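# Build a three-cup pyramid from the orange cups

## Task

Build a pyramid from the three orange cups with every cup upside down (opening facing the table): two cups stand next to each other on the table with their rims almost in contact, and the third sits on top, level, bridging the middle of the two. Every other object must still be upright and within about a thumb's width of where it started, and nothing else may touch the pyramid, or the task fails. The pyramid must hold by itself at the end; if it only stays up because the robot is holding it, it does not count. Nothing may be pushed or dropped off the table.

## Robot and tools

ROBOT AND FRAME. Two arms, left_arm and right_arm, are controlled together. All poses use one scene frame: origin on the table top midway between the arms, +x pointing out over the table, +z up, and left_arm sitting on the +y side. The names left and right are labels, not image sides. Arm bases may be tilted. Mounting plates and the metal frame behind the arms are fixed obstacles; a "too close" message counts a plate and its half of the frame as part of that arm. Printed hand positions can be a little off, more so at long reach, and motions often finish a centimetre or more off target, usually low.

GRIPPER. Fingers point along the gripper's own +z axis and close along its y axis. end_effector_position is the point between the finger pads, roughly 1 cm short of the tips. Opening runs from -1 (closed) to +1 (fully open, 0.094 m). grip_measured reports the actual finger gap on that same scale (the last Joint positions value gives it in metres); each gripper may read up to about 1 mm wrong, consistently. To hold something, command an opening below grip_measured: about 0.03 below for a firm grip, less for a gentle one. Pad force tops out near 50 to 62 N.

ROW FORMAT. Every pose command is one row of 16 numbers covering both arms even if one stays still: x, y, z, qw, qx, qy, qz, opening for left_arm, then the same eight for right_arm. x, y, z are absolute target positions in metres in the scene frame; qw, qx, qy, qz is an absolute orientation quaternion, w first. To keep an arm still, resend exactly its last reported position and quaternion plus its desired opening; to keep an orientation constant, repeat one fixed quaternion rather than copying possibly drifted readings.

TOOLS.
execute_actions(actions): a list of actions run in sequence. Each action is a table of up to 15 rows, one row per 1/30 s step; if fewer than 15, the final row is held for the remainder. An empty list just returns the current state and images. Each step, the command is clipped to within 70 mm and 16 degrees of the measured pose, so a far target may need several actions; after an action the arm only continues to its last clipped pose. An action is refused for both arms if any target lies more than 0.6 m from that gripper's current position along any of its own axes; if the first action fails this or anything is malformed, nothing runs.
move(target, speed, blocking): drives each gripper in a straight line to the absolute pose in target (one 16-number row); both paths finish together, lasting 0.5 to 10 s and stopping short if longer is needed. speed is the top path speed in m/s, 0.002 to 0.5, default 0.25 (turning up to twice that in rad/s). Openings are applied at the start. Paths do not avoid objects or the other arm, and the gripper may lag, wander, or exceed speed, especially with the arm nearly straight. blocking=false returns after 0.5 s while motion continues; then only wait or stop is accepted until a result shows the move ended.
wait(seconds): 0 to 10 s with arms holding their last command; returns early if a running move finishes.
stop(): brakes a running move; needs stopping distance, fingers keep moving.
zoom_image(camera, region): closer view of a rectangle [x0, y0, x1, y1] in pixels (origin top-left, at most 504 by 504) of the latest image from cam_head_left, cam_head_right, cam_high, cam_low, cam_left_wrist or cam_right_wrist (all 504x504).
finished_scene(scene): ends the current scene, given its number, after the last command is held; irreversible and reports success. Replying without any tool call ends everything.

RESULTS. Each result has a state line "left_arm: … | right_arm: …" with position and quaternion, Hand target lines (the pose each arm is currently being driven toward), grip_measured, joint positions and torques (offset, scaled, noisy; friction can mimic loads), plus camera images. Action calls list sampled end_effector_position per step; HELD marks steps where an arm's command was held back. A move adds a "move:" line with its ending (done, off_target, moving, held, fault; naming only one arm means the other is done) and limits (paced = pose clipped; held = some steps blocked, after which the arm may lurch fast), and each gripper's distance from target. "pose unreachable" means the clearance check altered or blocked that arm's command. Joint limits (rad): waist ±2.880, shoulder 0 to 3.142, elbow 0 to 3.019, wrist pitch -1.693 to 1.571, wrist yaw ±1.571, wrist roll ±2.094; elbows cannot go fully straight.

CAUTIONS. The robot keeps holding its last command while you are composing a reply. Faster moves hit harder, and targets set deeper past contact press harder; an arm blocked by an object keeps pushing until given a new command. Avoid arm-to-arm collisions, drops, slips and slams, and never knock items off the table or disturb the other objects. Occasional outside tugs on held parts or pushes on loose objects can happen. Holding loads heats motors: a MOTOR HOT line appears from 85 °C, and at 100 °C that arm and its gripper go limp (OVER-TEMPERATURE FAULT) until cooled, so release or rest when possible.

Each tool is called as name(argument=value, ...), one argument or row to a line, values as JSON.

## Session

I'll start by looking at the current state of the scene.

execute_actions(
  actions=[],
)

Scene clock: 0.00 s.
left_arm: end_effector_position=(+0.3909, +0.6673, +0.4080) grip_measured=+1.000 end_effector_quat_wxyz=(-0.080, +0.886, -0.418, -0.186) | right_arm: end_effector_position=(+0.7367, -0.2075, +0.3437) grip_measured=+1.000 end_effector_quat_wxyz=(+0.310, +0.674, -0.519, +0.426)
Joint positions: left_arm=[ 0.867  1.511  1.734 -1.647 -0.276 -1.561  0.094] | right_arm=[ 0.367  1.941  2.012 -1.582  1.21  -1.414  0.094]
Joint velocities: left_arm=[-0.015 -0.005 -0.002  0.012  0.022  0.037  0.   ] | right_arm=[-0.005 -0.015 -0.007 -0.012 -0.037  0.007  0.   ]
Joint torques (N m, as the arm reports them, + toward a larger angle): no reading
Hand target (left_arm): +0.396, +0.670, +0.420; -0.093, +0.886, -0.417, -0.179
Hand target (right_arm): +0.740, -0.208, +0.360; +0.297, +0.667, -0.528, +0.434

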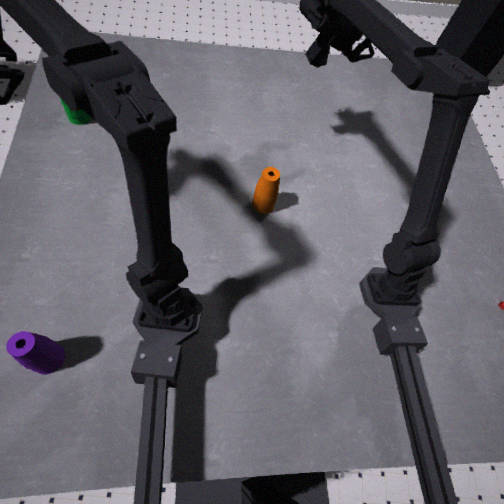

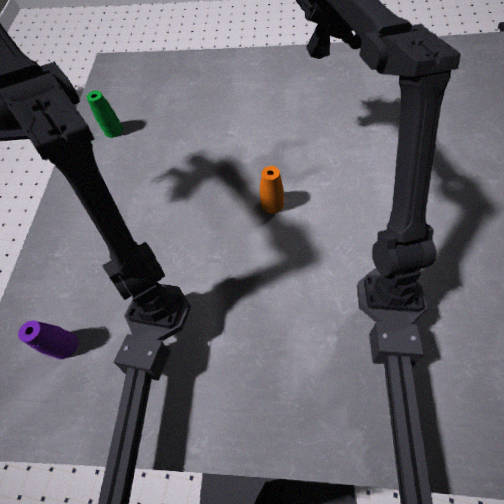

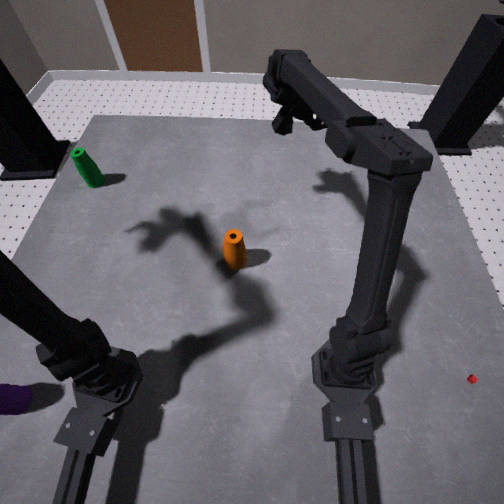

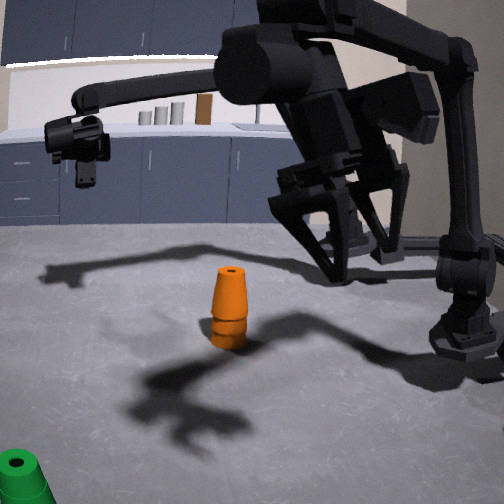

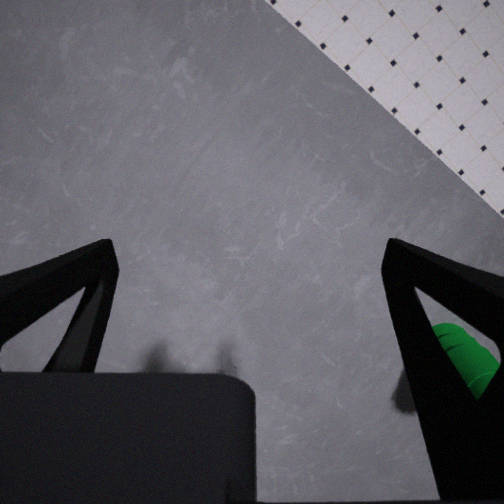

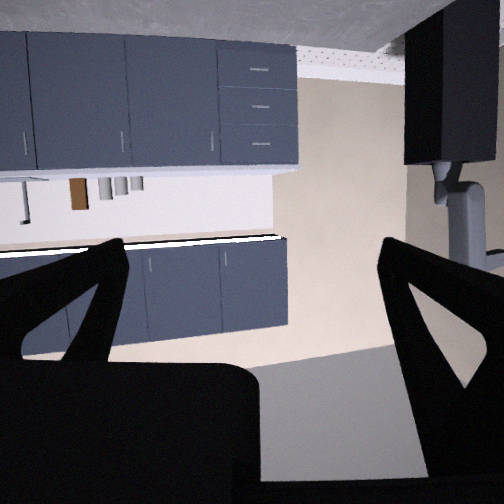

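zoom_image(
  camera="cam_low",
  region=[180, 250, 290, 360],
)

zoom_image(
  camera="cam_head_left",
  region=[230, 150, 310, 230],
)

zoom_image(
  camera="cam_head_right",
  region=[230, 150, 310, 230],
)

zoom_image(
  camera="cam_high",
  region=[195, 210, 275, 290],
)

Region (180, 250, 290, 360) of cam_low's 504x504 image, scaled by 4.582, with more detail than that image has.

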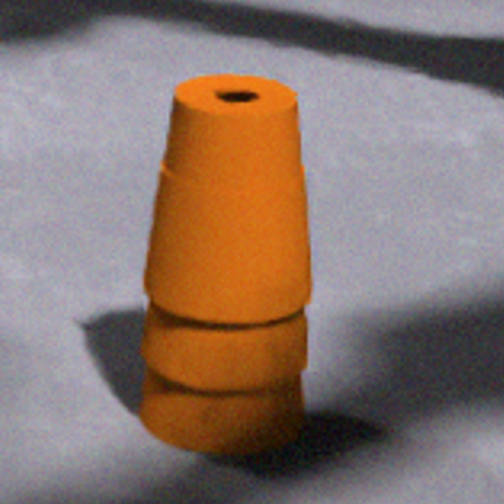

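Region (230, 150, 310, 230) of cam_head_left's 504x504 image, scaled by 6.300, with more detail than that image has.

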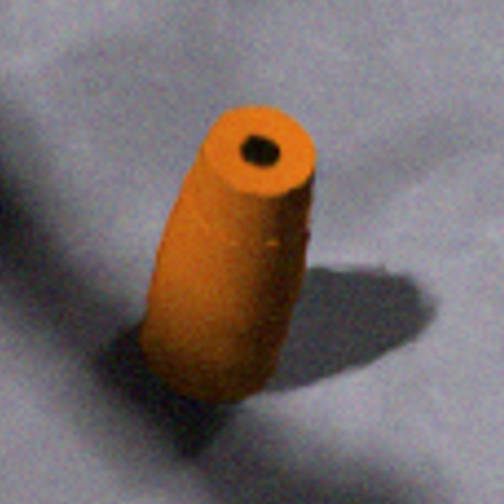

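Region (230, 150, 310, 230) of cam_head_right's 504x504 image, scaled by 6.300, with more detail than that image has.

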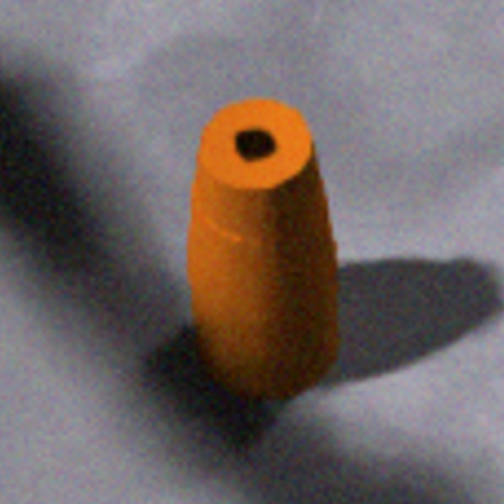

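Region (195, 210, 275, 290) of cam_high's 504x504 image, scaled by 6.300, with more detail than that image has.

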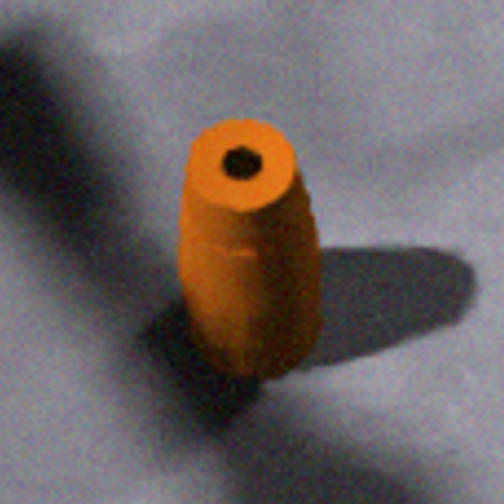

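move(
  target=[0.396, 0.670, 0.420, -0.093, 0.886, -0.417, -0.179, 1, 0.28, 0.02, 0.32, 0, 0, 1, 0, 1],
  speed=0.4,
)

Scene clock: 14.90 s.
left_arm: end_effector_position=(+0.3909, +0.6673, +0.4080) grip_measured=+1.000 end_effector_quat_wxyz=(-0.080, +0.886, -0.418, -0.186) | right_arm: end_effector_position=(+0.2767, +0.0114, +0.3220) grip_measured=+1.000 end_effector_quat_wxyz=(+0.002, -0.010, +1.000, -0.009)
Joint positions: left_arm=[ 0.867  1.511  1.734 -1.647 -0.276 -1.561  0.094] | right_arm=[ 1.106  1.156  1.071 -1.439  0.208  1.055  0.094]
Joint velocities: left_arm=[ 0.005 -0.024 -0.007 -0.007 -0.037  0.007  0.   ] | right_arm=[-0.005  0.005  0.002 -0.007  0.022 -0.037  0.   ]
Joint torques (N m, as the arm reports them, + toward a larger angle): left_arm=[  2.03 -13.31   9.5    0.32  -0.13  -0.12] | right_arm=[ 0.84 -8.55  7.41  0.83  0.13  0.11]
Hand target (left_arm): +0.395, +0.670, +0.420; -0.093, +0.886, -0.417, -0.179
Hand target (right_arm): +0.276, +0.012, +0.323; +0.007, -0.003, +1.000, -0.003
Off the commanded pose (left_arm): 0.013 m, 2 deg.
Off the commanded pose (right_arm): 0.009 m, 2 deg.
move: off_target (left_arm)

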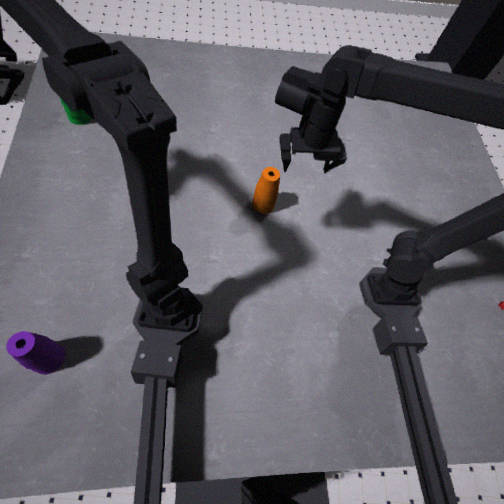

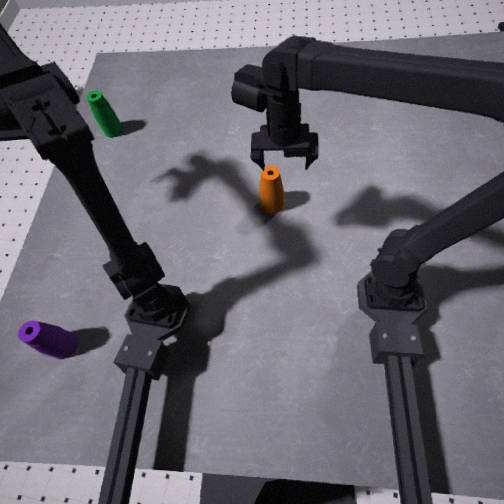

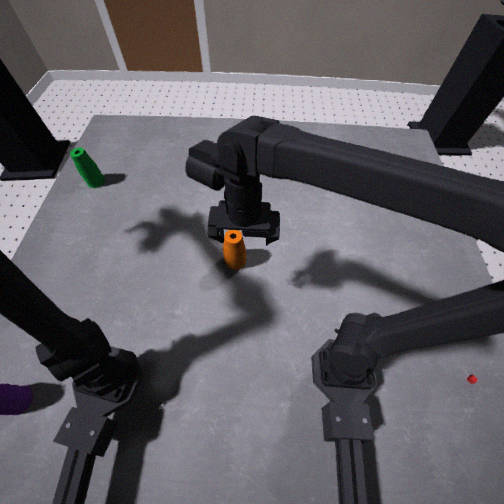

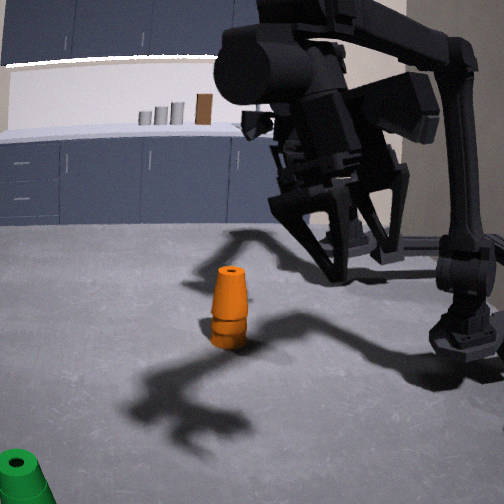

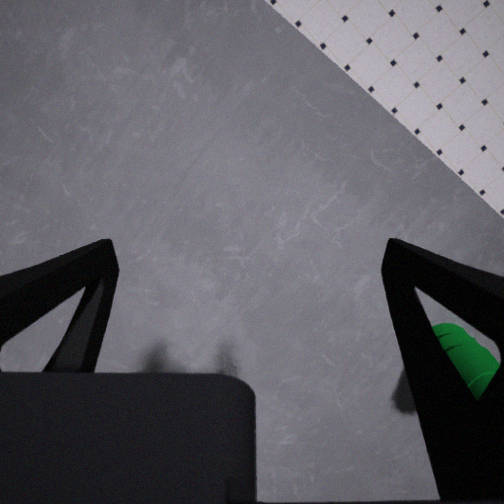

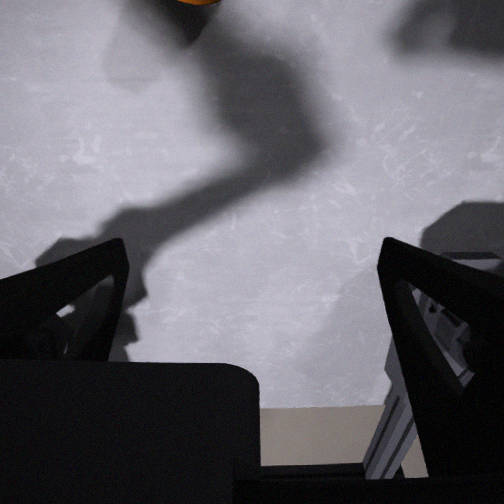

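move(
  target=[0.24, 0.55, 0.36, -0.093, 0.886, -0.417, -0.179, 1, 0.40, 0.06, 0.30, 0, 0, 1, 0, 1],
  speed=0.25,
)

Scene clock: 17.33 s.
left_arm: end_effector_position=(+0.2411, +0.5499, +0.3583) grip_measured=+1.000 end_effector_quat_wxyz=(-0.090, +0.886, -0.418, -0.180) | right_arm: end_effector_position=(+0.3808, +0.0499, +0.2801) grip_measured=+1.000 end_effector_quat_wxyz=(-0.019, -0.000, +1.000, -0.022)
Joint positions: left_arm=[ 0.867  0.996  1.079 -1.483 -0.275 -1.561  0.094] | right_arm=[ 0.903  1.433  1.266 -1.364  0.179  0.877  0.094]
Joint velocities: left_arm=[-0.005 -0.005 -0.002  0.002 -0.022  0.051  0.   ] | right_arm=[-0.005 -0.005  0.002 -0.007 -0.007  0.022  0.   ]
Joint torques (N m, as the arm reports them, + toward a larger angle): left_arm=[ 2.2  -6.69  7.4   1.14 -0.13 -0.02] | right_arm=[  0.92 -12.4   12.03   0.53  -0.09  -0.22]
Hand target (left_arm): +0.240, +0.552, +0.357; -0.093, +0.886, -0.417, -0.179
Hand target (right_arm): +0.398, +0.061, +0.300; -0.001, +0.000, +1.000, +0.001
Off the commanded pose (left_arm): 0.002 m, 0 deg.
Off the commanded pose (right_arm): 0.029 m, 3 deg.
move: off_target (right_arm)

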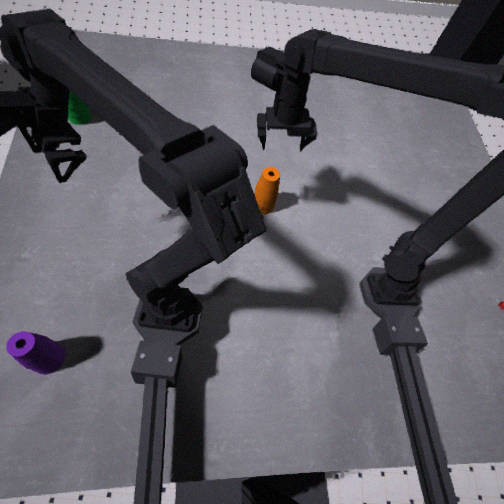

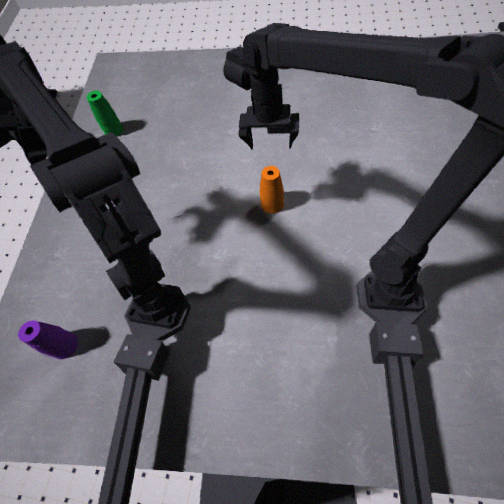

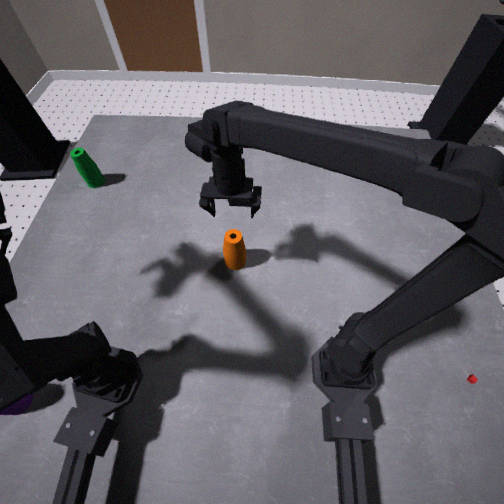

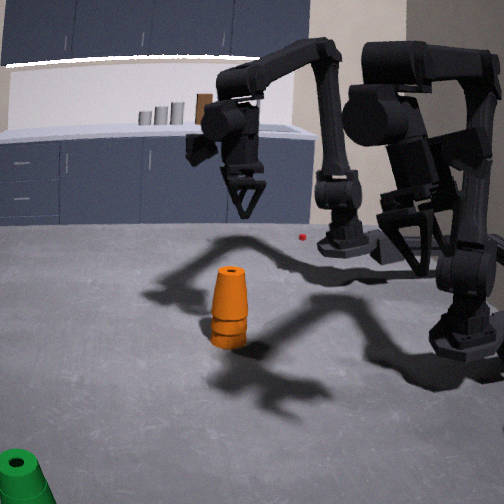

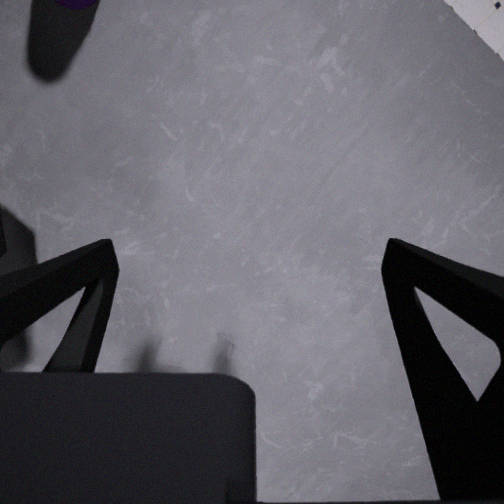

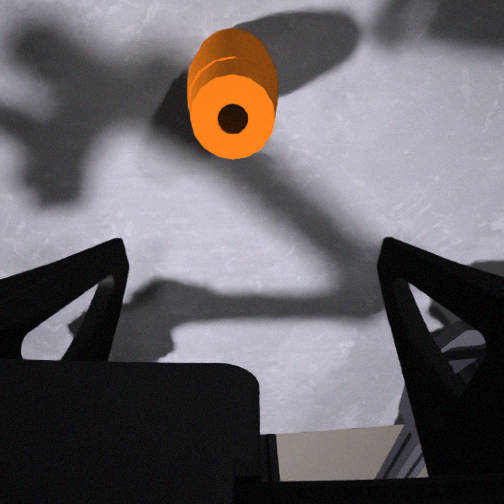

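move(
  target=[0.24, 0.552, 0.357, -0.093, 0.886, -0.417, -0.179, 1, 0.415, 0.062, 0.215, 0, 0, 1, 0, 1],
  speed=0.15,
)

Scene clock: 21.40 s.
left_arm: end_effector_position=(+0.2411, +0.5499, +0.3583) grip_measured=+1.000 end_effector_quat_wxyz=(-0.090, +0.886, -0.418, -0.180) | right_arm: end_effector_position=(+0.4108, +0.0637, +0.2138) grip_measured=+1.000 end_effector_quat_wxyz=(-0.004, +0.003, +1.000, -0.005)
Joint positions: left_arm=[ 0.867  0.996  1.079 -1.483 -0.275 -1.561  0.094] | right_arm=[ 0.846  1.534  1.213 -1.154  0.174  0.817  0.094]
Joint velocities: left_arm=[ 0.015 -0.015 -0.007 -0.002  0.007 -0.081  0.   ] | right_arm=[-0.005  0.005 -0.002 -0.012  0.051 -0.007  0.   ]
Joint torques (N m, as the arm reports them, + toward a larger angle): left_arm=[ 1.74 -5.93  7.43  1.06 -0.14 -0.08] | right_arm=[  0.76 -14.26   7.01   0.82  -0.09  -0.27]
Hand target (left_arm): +0.240, +0.552, +0.357; -0.093, +0.886, -0.417, -0.179
Hand target (right_arm): +0.414, +0.062, +0.215; -0.000, -0.000, +1.000, -0.000
Off the commanded pose (left_arm): 0.003 m, 0 deg.
Off the commanded pose (right_arm): 0.005 m, 1 deg.
move: done

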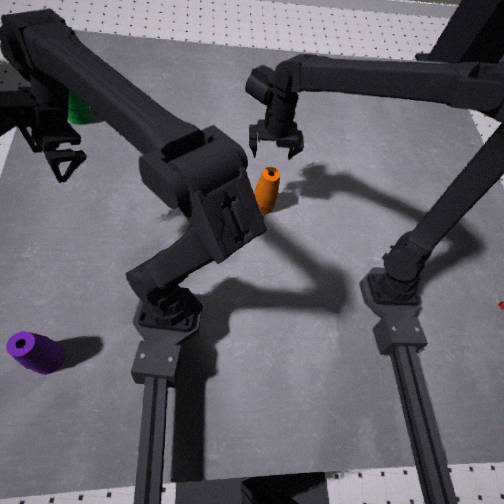

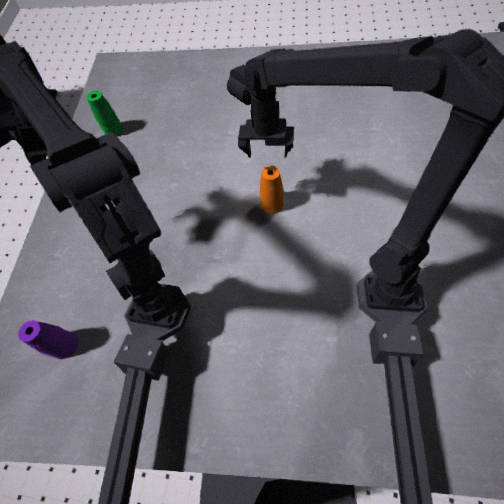

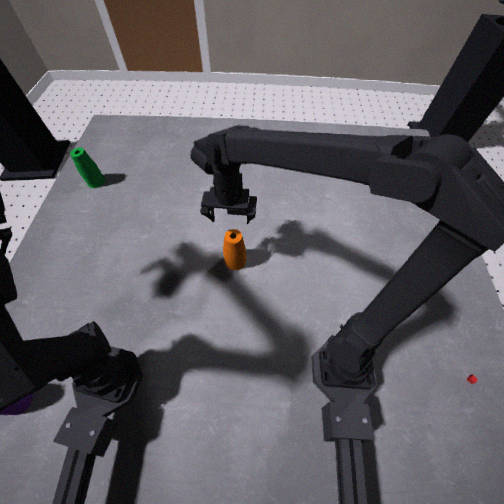

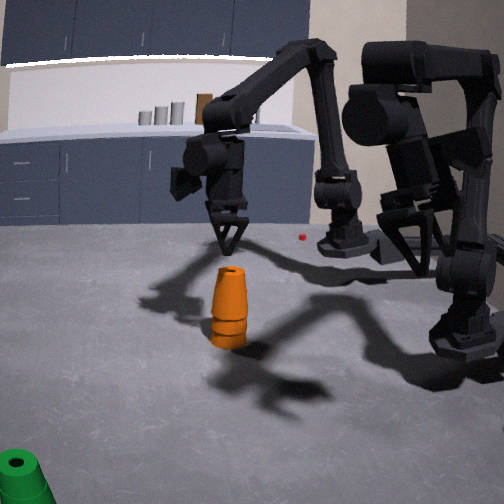

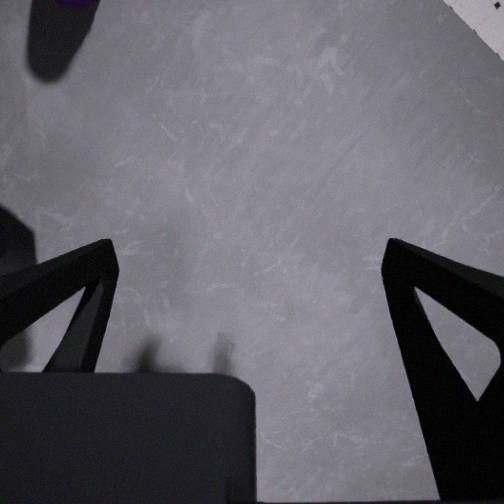

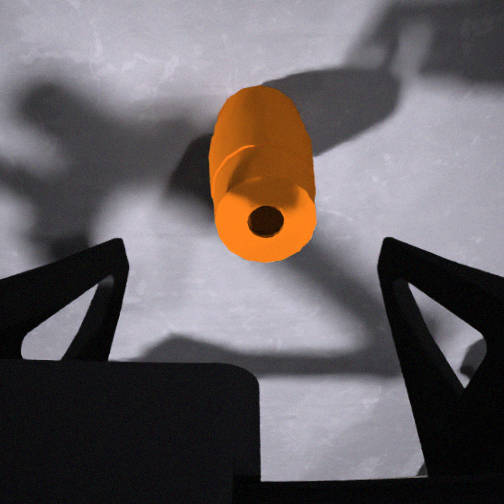

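zoom_image(
  camera="cam_low",
  region=[160, 190, 300, 360],
)

zoom_image(
  camera="cam_right_wrist",
  region=[100, 60, 410, 290],
)

Region (160, 190, 300, 360) of cam_low's 504x504 image, scaled by 2.965, with more detail than that image has; it fills the left 415 columns of this view, and the rest is white.

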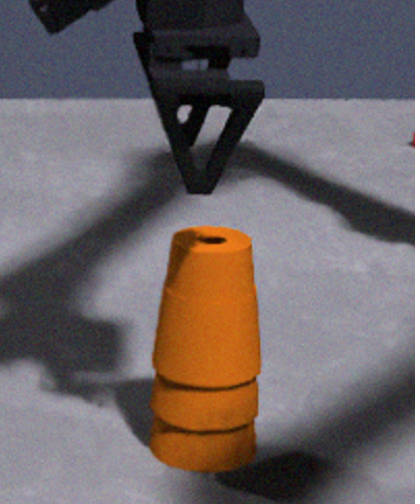

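Region (100, 60, 410, 290) of cam_right_wrist's 504x504 image, scaled by 1.626, with more detail than that image has; it fills the top 374 rows of this view, and the rest is white.

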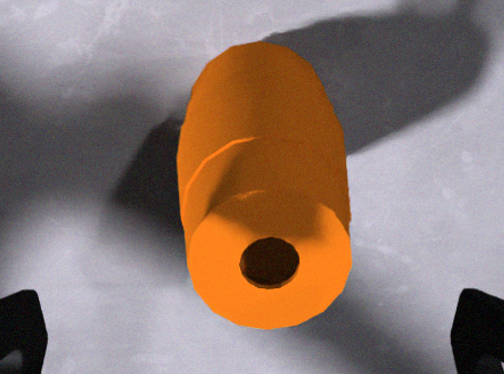

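move(
  target=[0.24, 0.552, 0.357, -0.093, 0.886, -0.417, -0.179, 1, 0.403, 0.055, 0.135, 0, 0, 1, 0, 1],
  speed=0.12,
)

Scene clock: 26.67 s.
left_arm: end_effector_position=(+0.2411, +0.5499, +0.3583) grip_measured=+1.000 end_effector_quat_wxyz=(-0.090, +0.886, -0.418, -0.180) | right_arm: end_effector_position=(+0.3993, +0.0573, +0.1373) grip_measured=+1.000 end_effector_quat_wxyz=(-0.001, +0.002, +1.000, -0.002)
Joint positions: left_arm=[ 0.867  0.996  1.079 -1.483 -0.275 -1.561  0.094] | right_arm=[ 0.825  1.604  1.075 -0.933  0.172  0.792  0.094]
Joint velocities: left_arm=[-0.005  0.005  0.007 -0.017  0.007 -0.007  0.   ] | right_arm=[-0.005  0.005  0.012 -0.007  0.022  0.007  0.   ]
Joint torques (N m, as the arm reports them, + toward a larger angle): left_arm=[ 0.91 -6.91  7.58  1.17 -0.15 -0.04] | right_arm=[  0.21 -13.15   6.05   0.91  -0.09  -0.28]
Hand target (left_arm): +0.240, +0.552, +0.357; -0.093, +0.886, -0.417, -0.179
Hand target (right_arm): +0.403, +0.055, +0.135; +0.000, +0.000, +1.000, +0.000
Off the commanded pose (left_arm): 0.003 m, 0 deg.
Off the commanded pose (right_arm): 0.005 m, 0 deg.
move: done

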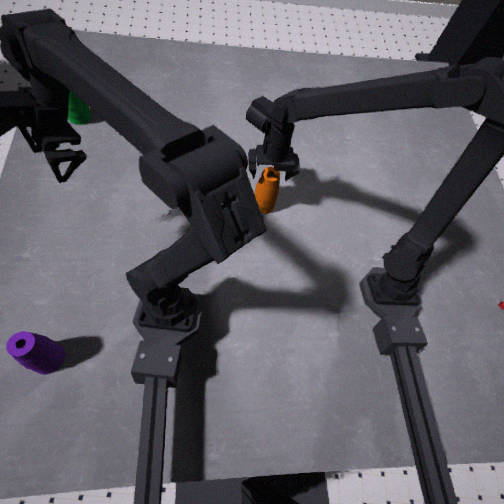

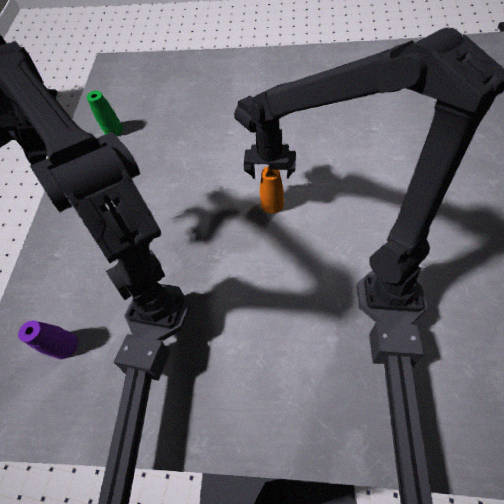

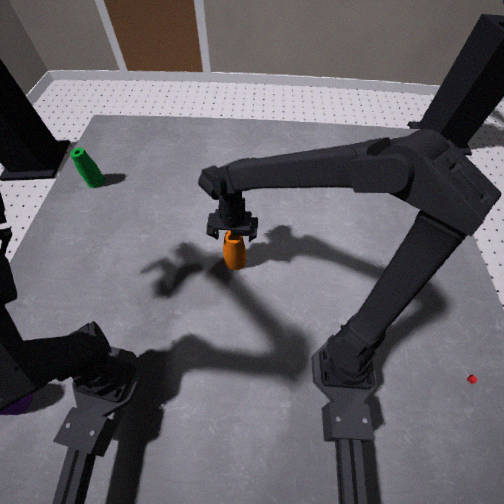

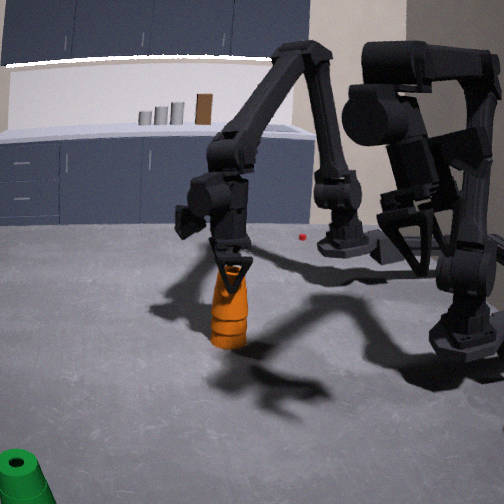

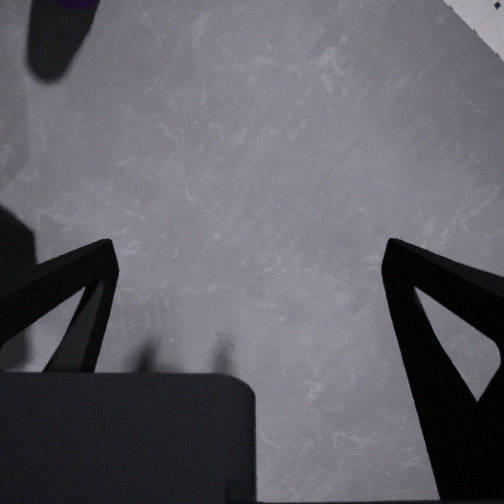

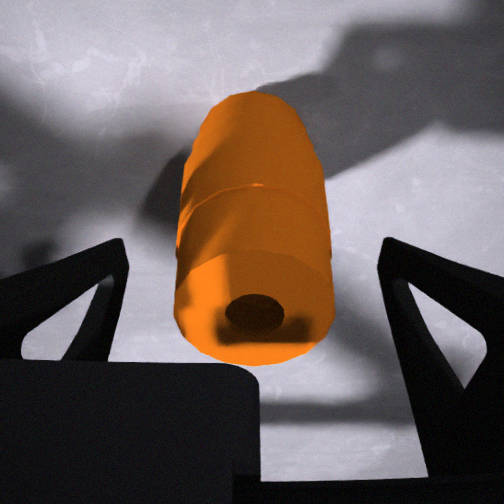

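zoom_image(
  camera="cam_low",
  region=[170, 230, 290, 360],
)

zoom_image(
  camera="cam_head_right",
  region=[230, 140, 310, 220],
)

Region (170, 230, 290, 360) of cam_low's 504x504 image, scaled by 3.877, with more detail than that image has; it fills the left 465 columns of this view, and the rest is white.

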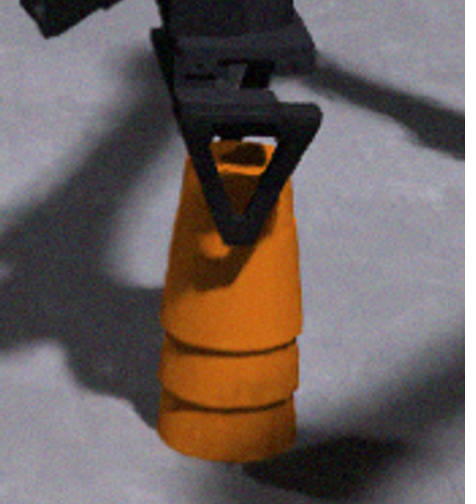

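Region (230, 140, 310, 220) of cam_head_right's 504x504 image, scaled by 6.300, with more detail than that image has.

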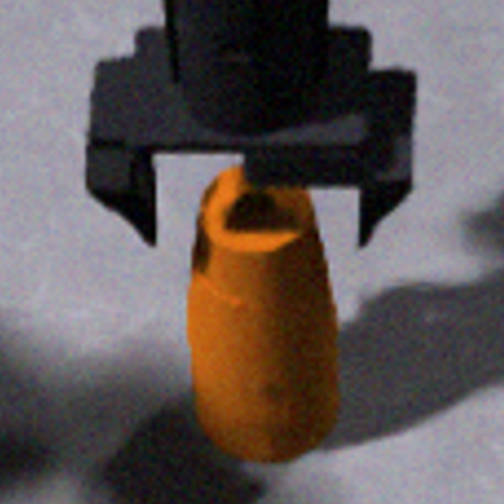

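execute_actions(
  actions=[
    [[0.24,0.552,0.357,-0.093,0.886,-0.417,-0.179,1, 0.4025,0.055,0.1345,0,0,1,0,0.95],[0.24,0.552,0.357,-0.093,0.886,-0.417,-0.179,1, 0.402,0.055,0.134,0,0,1,0,0.9],[0.24,0.552,0.357,-0.093,0.886,-0.417,-0.179,1, 0.4013,0.055,0.1333,0,0,1,0,0.85],[0.24,0.552,0.357,-0.093,0.886,-0.417,-0.179,1, 0.4006,0.055,0.1325,0,0,1,0,0.8],[0.24,0.552,0.357,-0.093,0.886,-0.417,-0.179,1, 0.400,0.055,0.1317,0,0,1,0,0.75],[0.24,0.552,0.357,-0.093,0.886,-0.417,-0.179,1, 0.3993,0.055,0.131,0,0,1,0,0.7],[0.24,0.552,0.357,-0.093,0.886,-0.417,-0.179,1, 0.3986,0.055,0.130,0,0,1,0,0.65],[0.24,0.552,0.357,-0.093,0.886,-0.417,-0.179,1, 0.398,0.055,0.1293,0,0,1,0,0.6],[0.24,0.552,0.357,-0.093,0.886,-0.417,-0.179,1, 0.3975,0.055,0.1286,0,0,1,0,0.55],[0.24,0.552,0.357,-0.093,0.886,-0.417,-0.179,1, 0.397,0.055,0.128,0,0,1,0,0.5]],
  ],
)

Scene clock: 31.87 s.
left_arm: end_effector_position=(+0.2411, +0.5499, +0.3583) grip_measured=+1.000 end_effector_quat_wxyz=(-0.090, +0.886, -0.418, -0.180) | right_arm: end_effector_position=(+0.3967, +0.0559, +0.1323) grip_measured=+0.502 end_effector_quat_wxyz=(+0.000, +0.001, +1.000, -0.000)
Joint positions: left_arm=[ 0.867  0.996  1.079 -1.483 -0.275 -1.561  0.094] | right_arm=[ 0.825  1.604  1.058 -0.912  0.172  0.791  0.071]
Joint velocities: left_arm=[-0.015 -0.034 -0.007 -0.002 -0.007  0.037  0.   ] | right_arm=[-0.005  0.005  0.002  0.002 -0.037 -0.037 -0.001]
Joint torques (N m, as the arm reports them, + toward a larger angle): left_arm=[ 0.65 -6.6   7.64  1.01 -0.17 -0.03] | right_arm=[  0.83 -13.01   5.85   0.93  -0.05  -0.17]
Hand target (left_arm): +0.240, +0.552, +0.357; -0.093, +0.886, -0.417, -0.179
Hand target (right_arm): +0.397, +0.055, +0.128; +0.000, +0.000, +1.000, -0.000
Off the commanded pose (left_arm): 0.003 m, 0 deg.
Off the commanded pose (right_arm): 0.004 m, 0 deg.
Step readings (end_effector_position):
0: left_arm (+0.2411, +0.5499, +0.3583) | right_arm (+0.3993, +0.0573, +0.1373)
1: left_arm (+0.2411, +0.5499, +0.3583) | right_arm (+0.3993, +0.0573, +0.1373)
2: left_arm (+0.2411, +0.5499, +0.3583) | right_arm (+0.3993, +0.0574, +0.1373)
4: left_arm (+0.2411, +0.5499, +0.3583) | right_arm (+0.3998, +0.0578, +0.1373)
8: left_arm (+0.2411, +0.5499, +0.3583) | right_arm (+0.3995, +0.0580, +0.1355)
15: end_effector_position above

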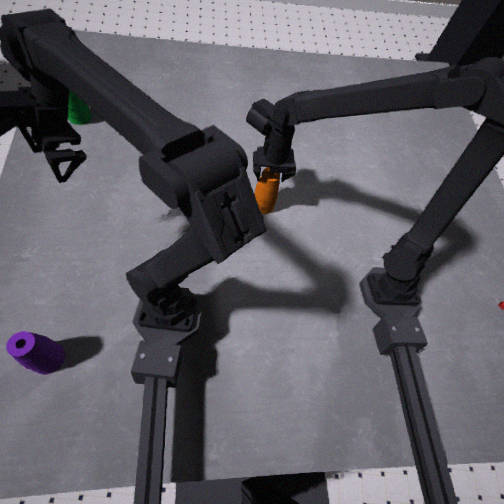

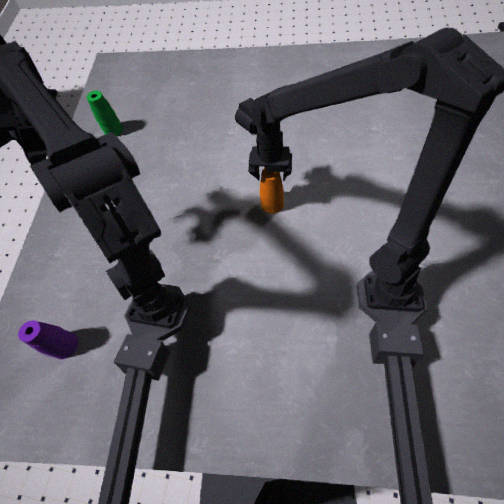

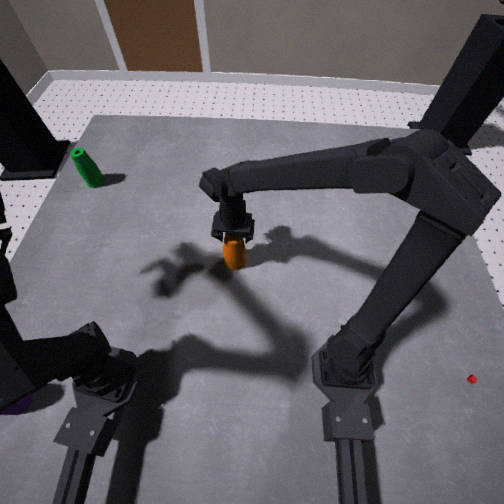

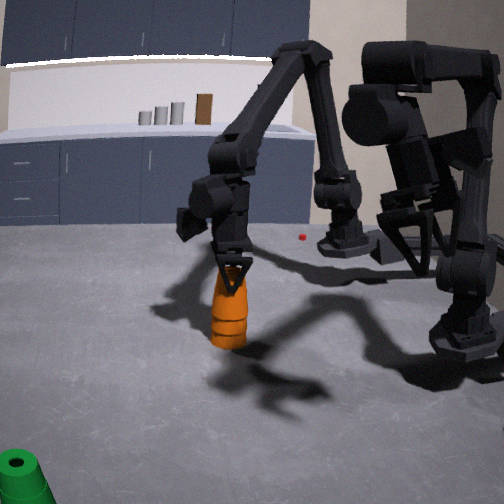

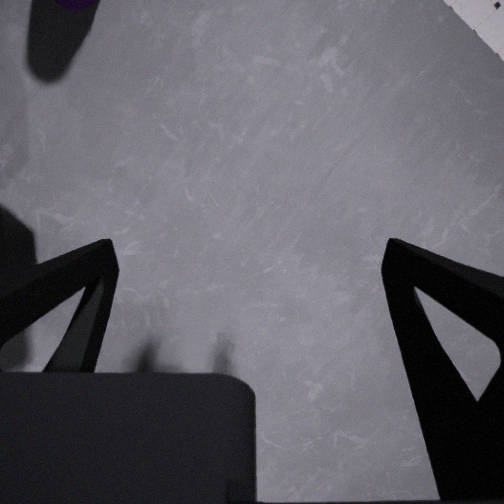

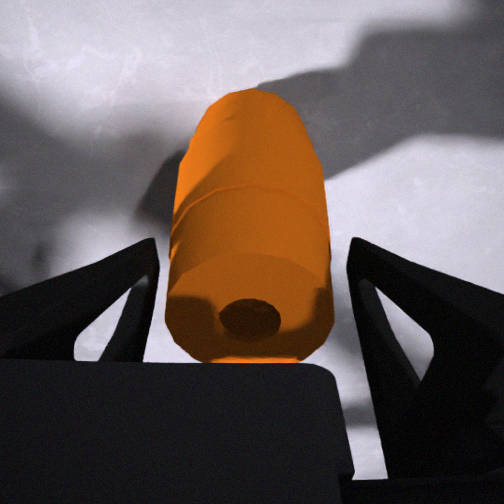

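execute_actions(
  actions=[
    [[0.24,0.552,0.357,-0.093,0.886,-0.417,-0.179,1, 0.397,0.055,0.128,0,0,1,0,0.46],[0.24,0.552,0.357,-0.093,0.886,-0.417,-0.179,1, 0.397,0.055,0.128,0,0,1,0,0.42],[0.24,0.552,0.357,-0.093,0.886,-0.417,-0.179,1, 0.397,0.055,0.128,0,0,1,0,0.38],[0.24,0.552,0.357,-0.093,0.886,-0.417,-0.179,1, 0.397,0.055,0.128,0,0,1,0,0.35],[0.24,0.552,0.357,-0.093,0.886,-0.417,-0.179,1, 0.397,0.055,0.128,0,0,1,0,0.32],[0.24,0.552,0.357,-0.093,0.886,-0.417,-0.179,1, 0.397,0.055,0.128,0,0,1,0,0.30],[0.24,0.552,0.357,-0.093,0.886,-0.417,-0.179,1, 0.397,0.055,0.128,0,0,1,0,0.28],[0.24,0.552,0.357,-0.093,0.886,-0.417,-0.179,1, 0.397,0.055,0.128,0,0,1,0,0.26],[0.24,0.552,0.357,-0.093,0.886,-0.417,-0.179,1, 0.397,0.055,0.128,0,0,1,0,0.24],[0.24,0.552,0.357,-0.093,0.886,-0.417,-0.179,1, 0.397,0.055,0.128,0,0,1,0,0.22],[0.24,0.552,0.357,-0.093,0.886,-0.417,-0.179,1, 0.397,0.055,0.128,0,0,1,0,0.20]],
  ],
)

Scene clock: 33.80 s.
left_arm: end_effector_position=(+0.2411, +0.5499, +0.3583) grip_measured=+1.000 end_effector_quat_wxyz=(-0.090, +0.886, -0.418, -0.180) | right_arm: end_effector_position=(+0.3970, +0.0562, +0.1323) grip_measured=+0.209 end_effector_quat_wxyz=(+0.001, +0.002, +1.000, +0.000)
Joint positions: left_arm=[ 0.867  0.996  1.079 -1.483 -0.275 -1.561  0.094] | right_arm=[ 0.825  1.604  1.058 -0.911  0.172  0.791  0.057]
Joint velocities: left_arm=[-0.005 -0.005 -0.002 -0.002 -0.007 -0.007  0.   ] | right_arm=[-0.005 -0.015  0.002 -0.012  0.022 -0.007 -0.001]
Joint torques (N m, as the arm reports them, + toward a larger angle): left_arm=[ 1.81 -6.75  7.54  1.16 -0.14 -0.04] | right_arm=[  0.73 -13.13   5.86   0.88  -0.05  -0.18]
Hand target (left_arm): +0.240, +0.552, +0.357; -0.093, +0.886, -0.417, -0.179
Hand target (right_arm): +0.397, +0.055, +0.128; -0.000, +0.000, +1.000, +0.000
Off the commanded pose (left_arm): 0.003 m, 0 deg.
Off the commanded pose (right_arm): 0.005 m, 0 deg.
Step readings (end_effector_position):
0: left_arm (+0.2411, +0.5499, +0.3583) | right_arm (+0.3969, +0.0561, +0.1323)
1: left_arm (+0.2411, +0.5499, +0.3583) | right_arm (+0.3969, +0.0561, +0.1323)
2: left_arm (+0.2411, +0.5499, +0.3583) | right_arm (+0.3969, +0.0561, +0.1323)
4: left_arm (+0.2411, +0.5499, +0.3583) | right_arm (+0.3969, +0.0561, +0.1323)
8: left_arm (+0.2411, +0.5499, +0.3583) | right_arm (+0.3969, +0.0561, +0.1323)
15: end_effector_position above

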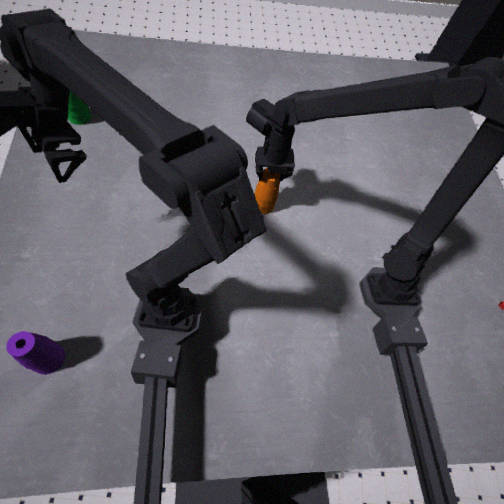

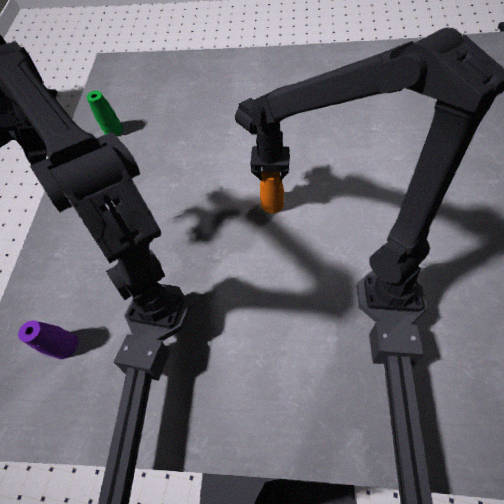

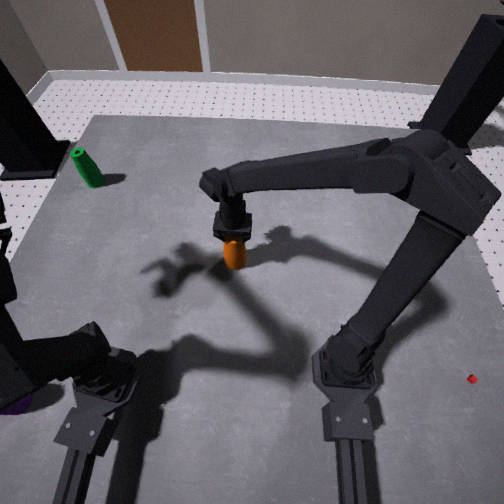

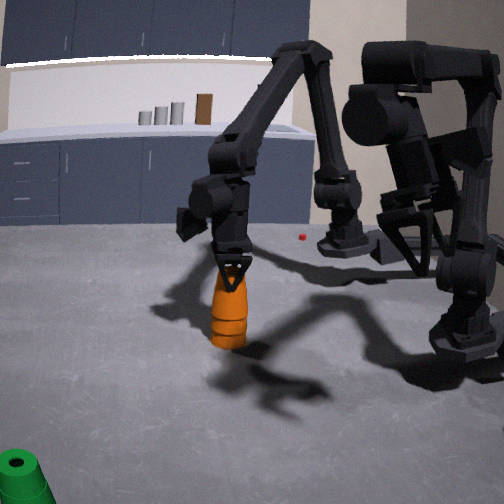

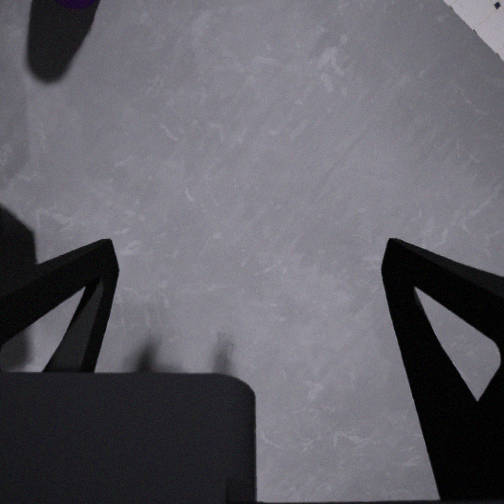

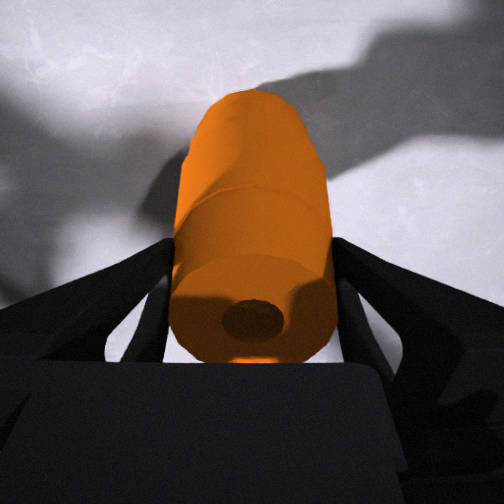

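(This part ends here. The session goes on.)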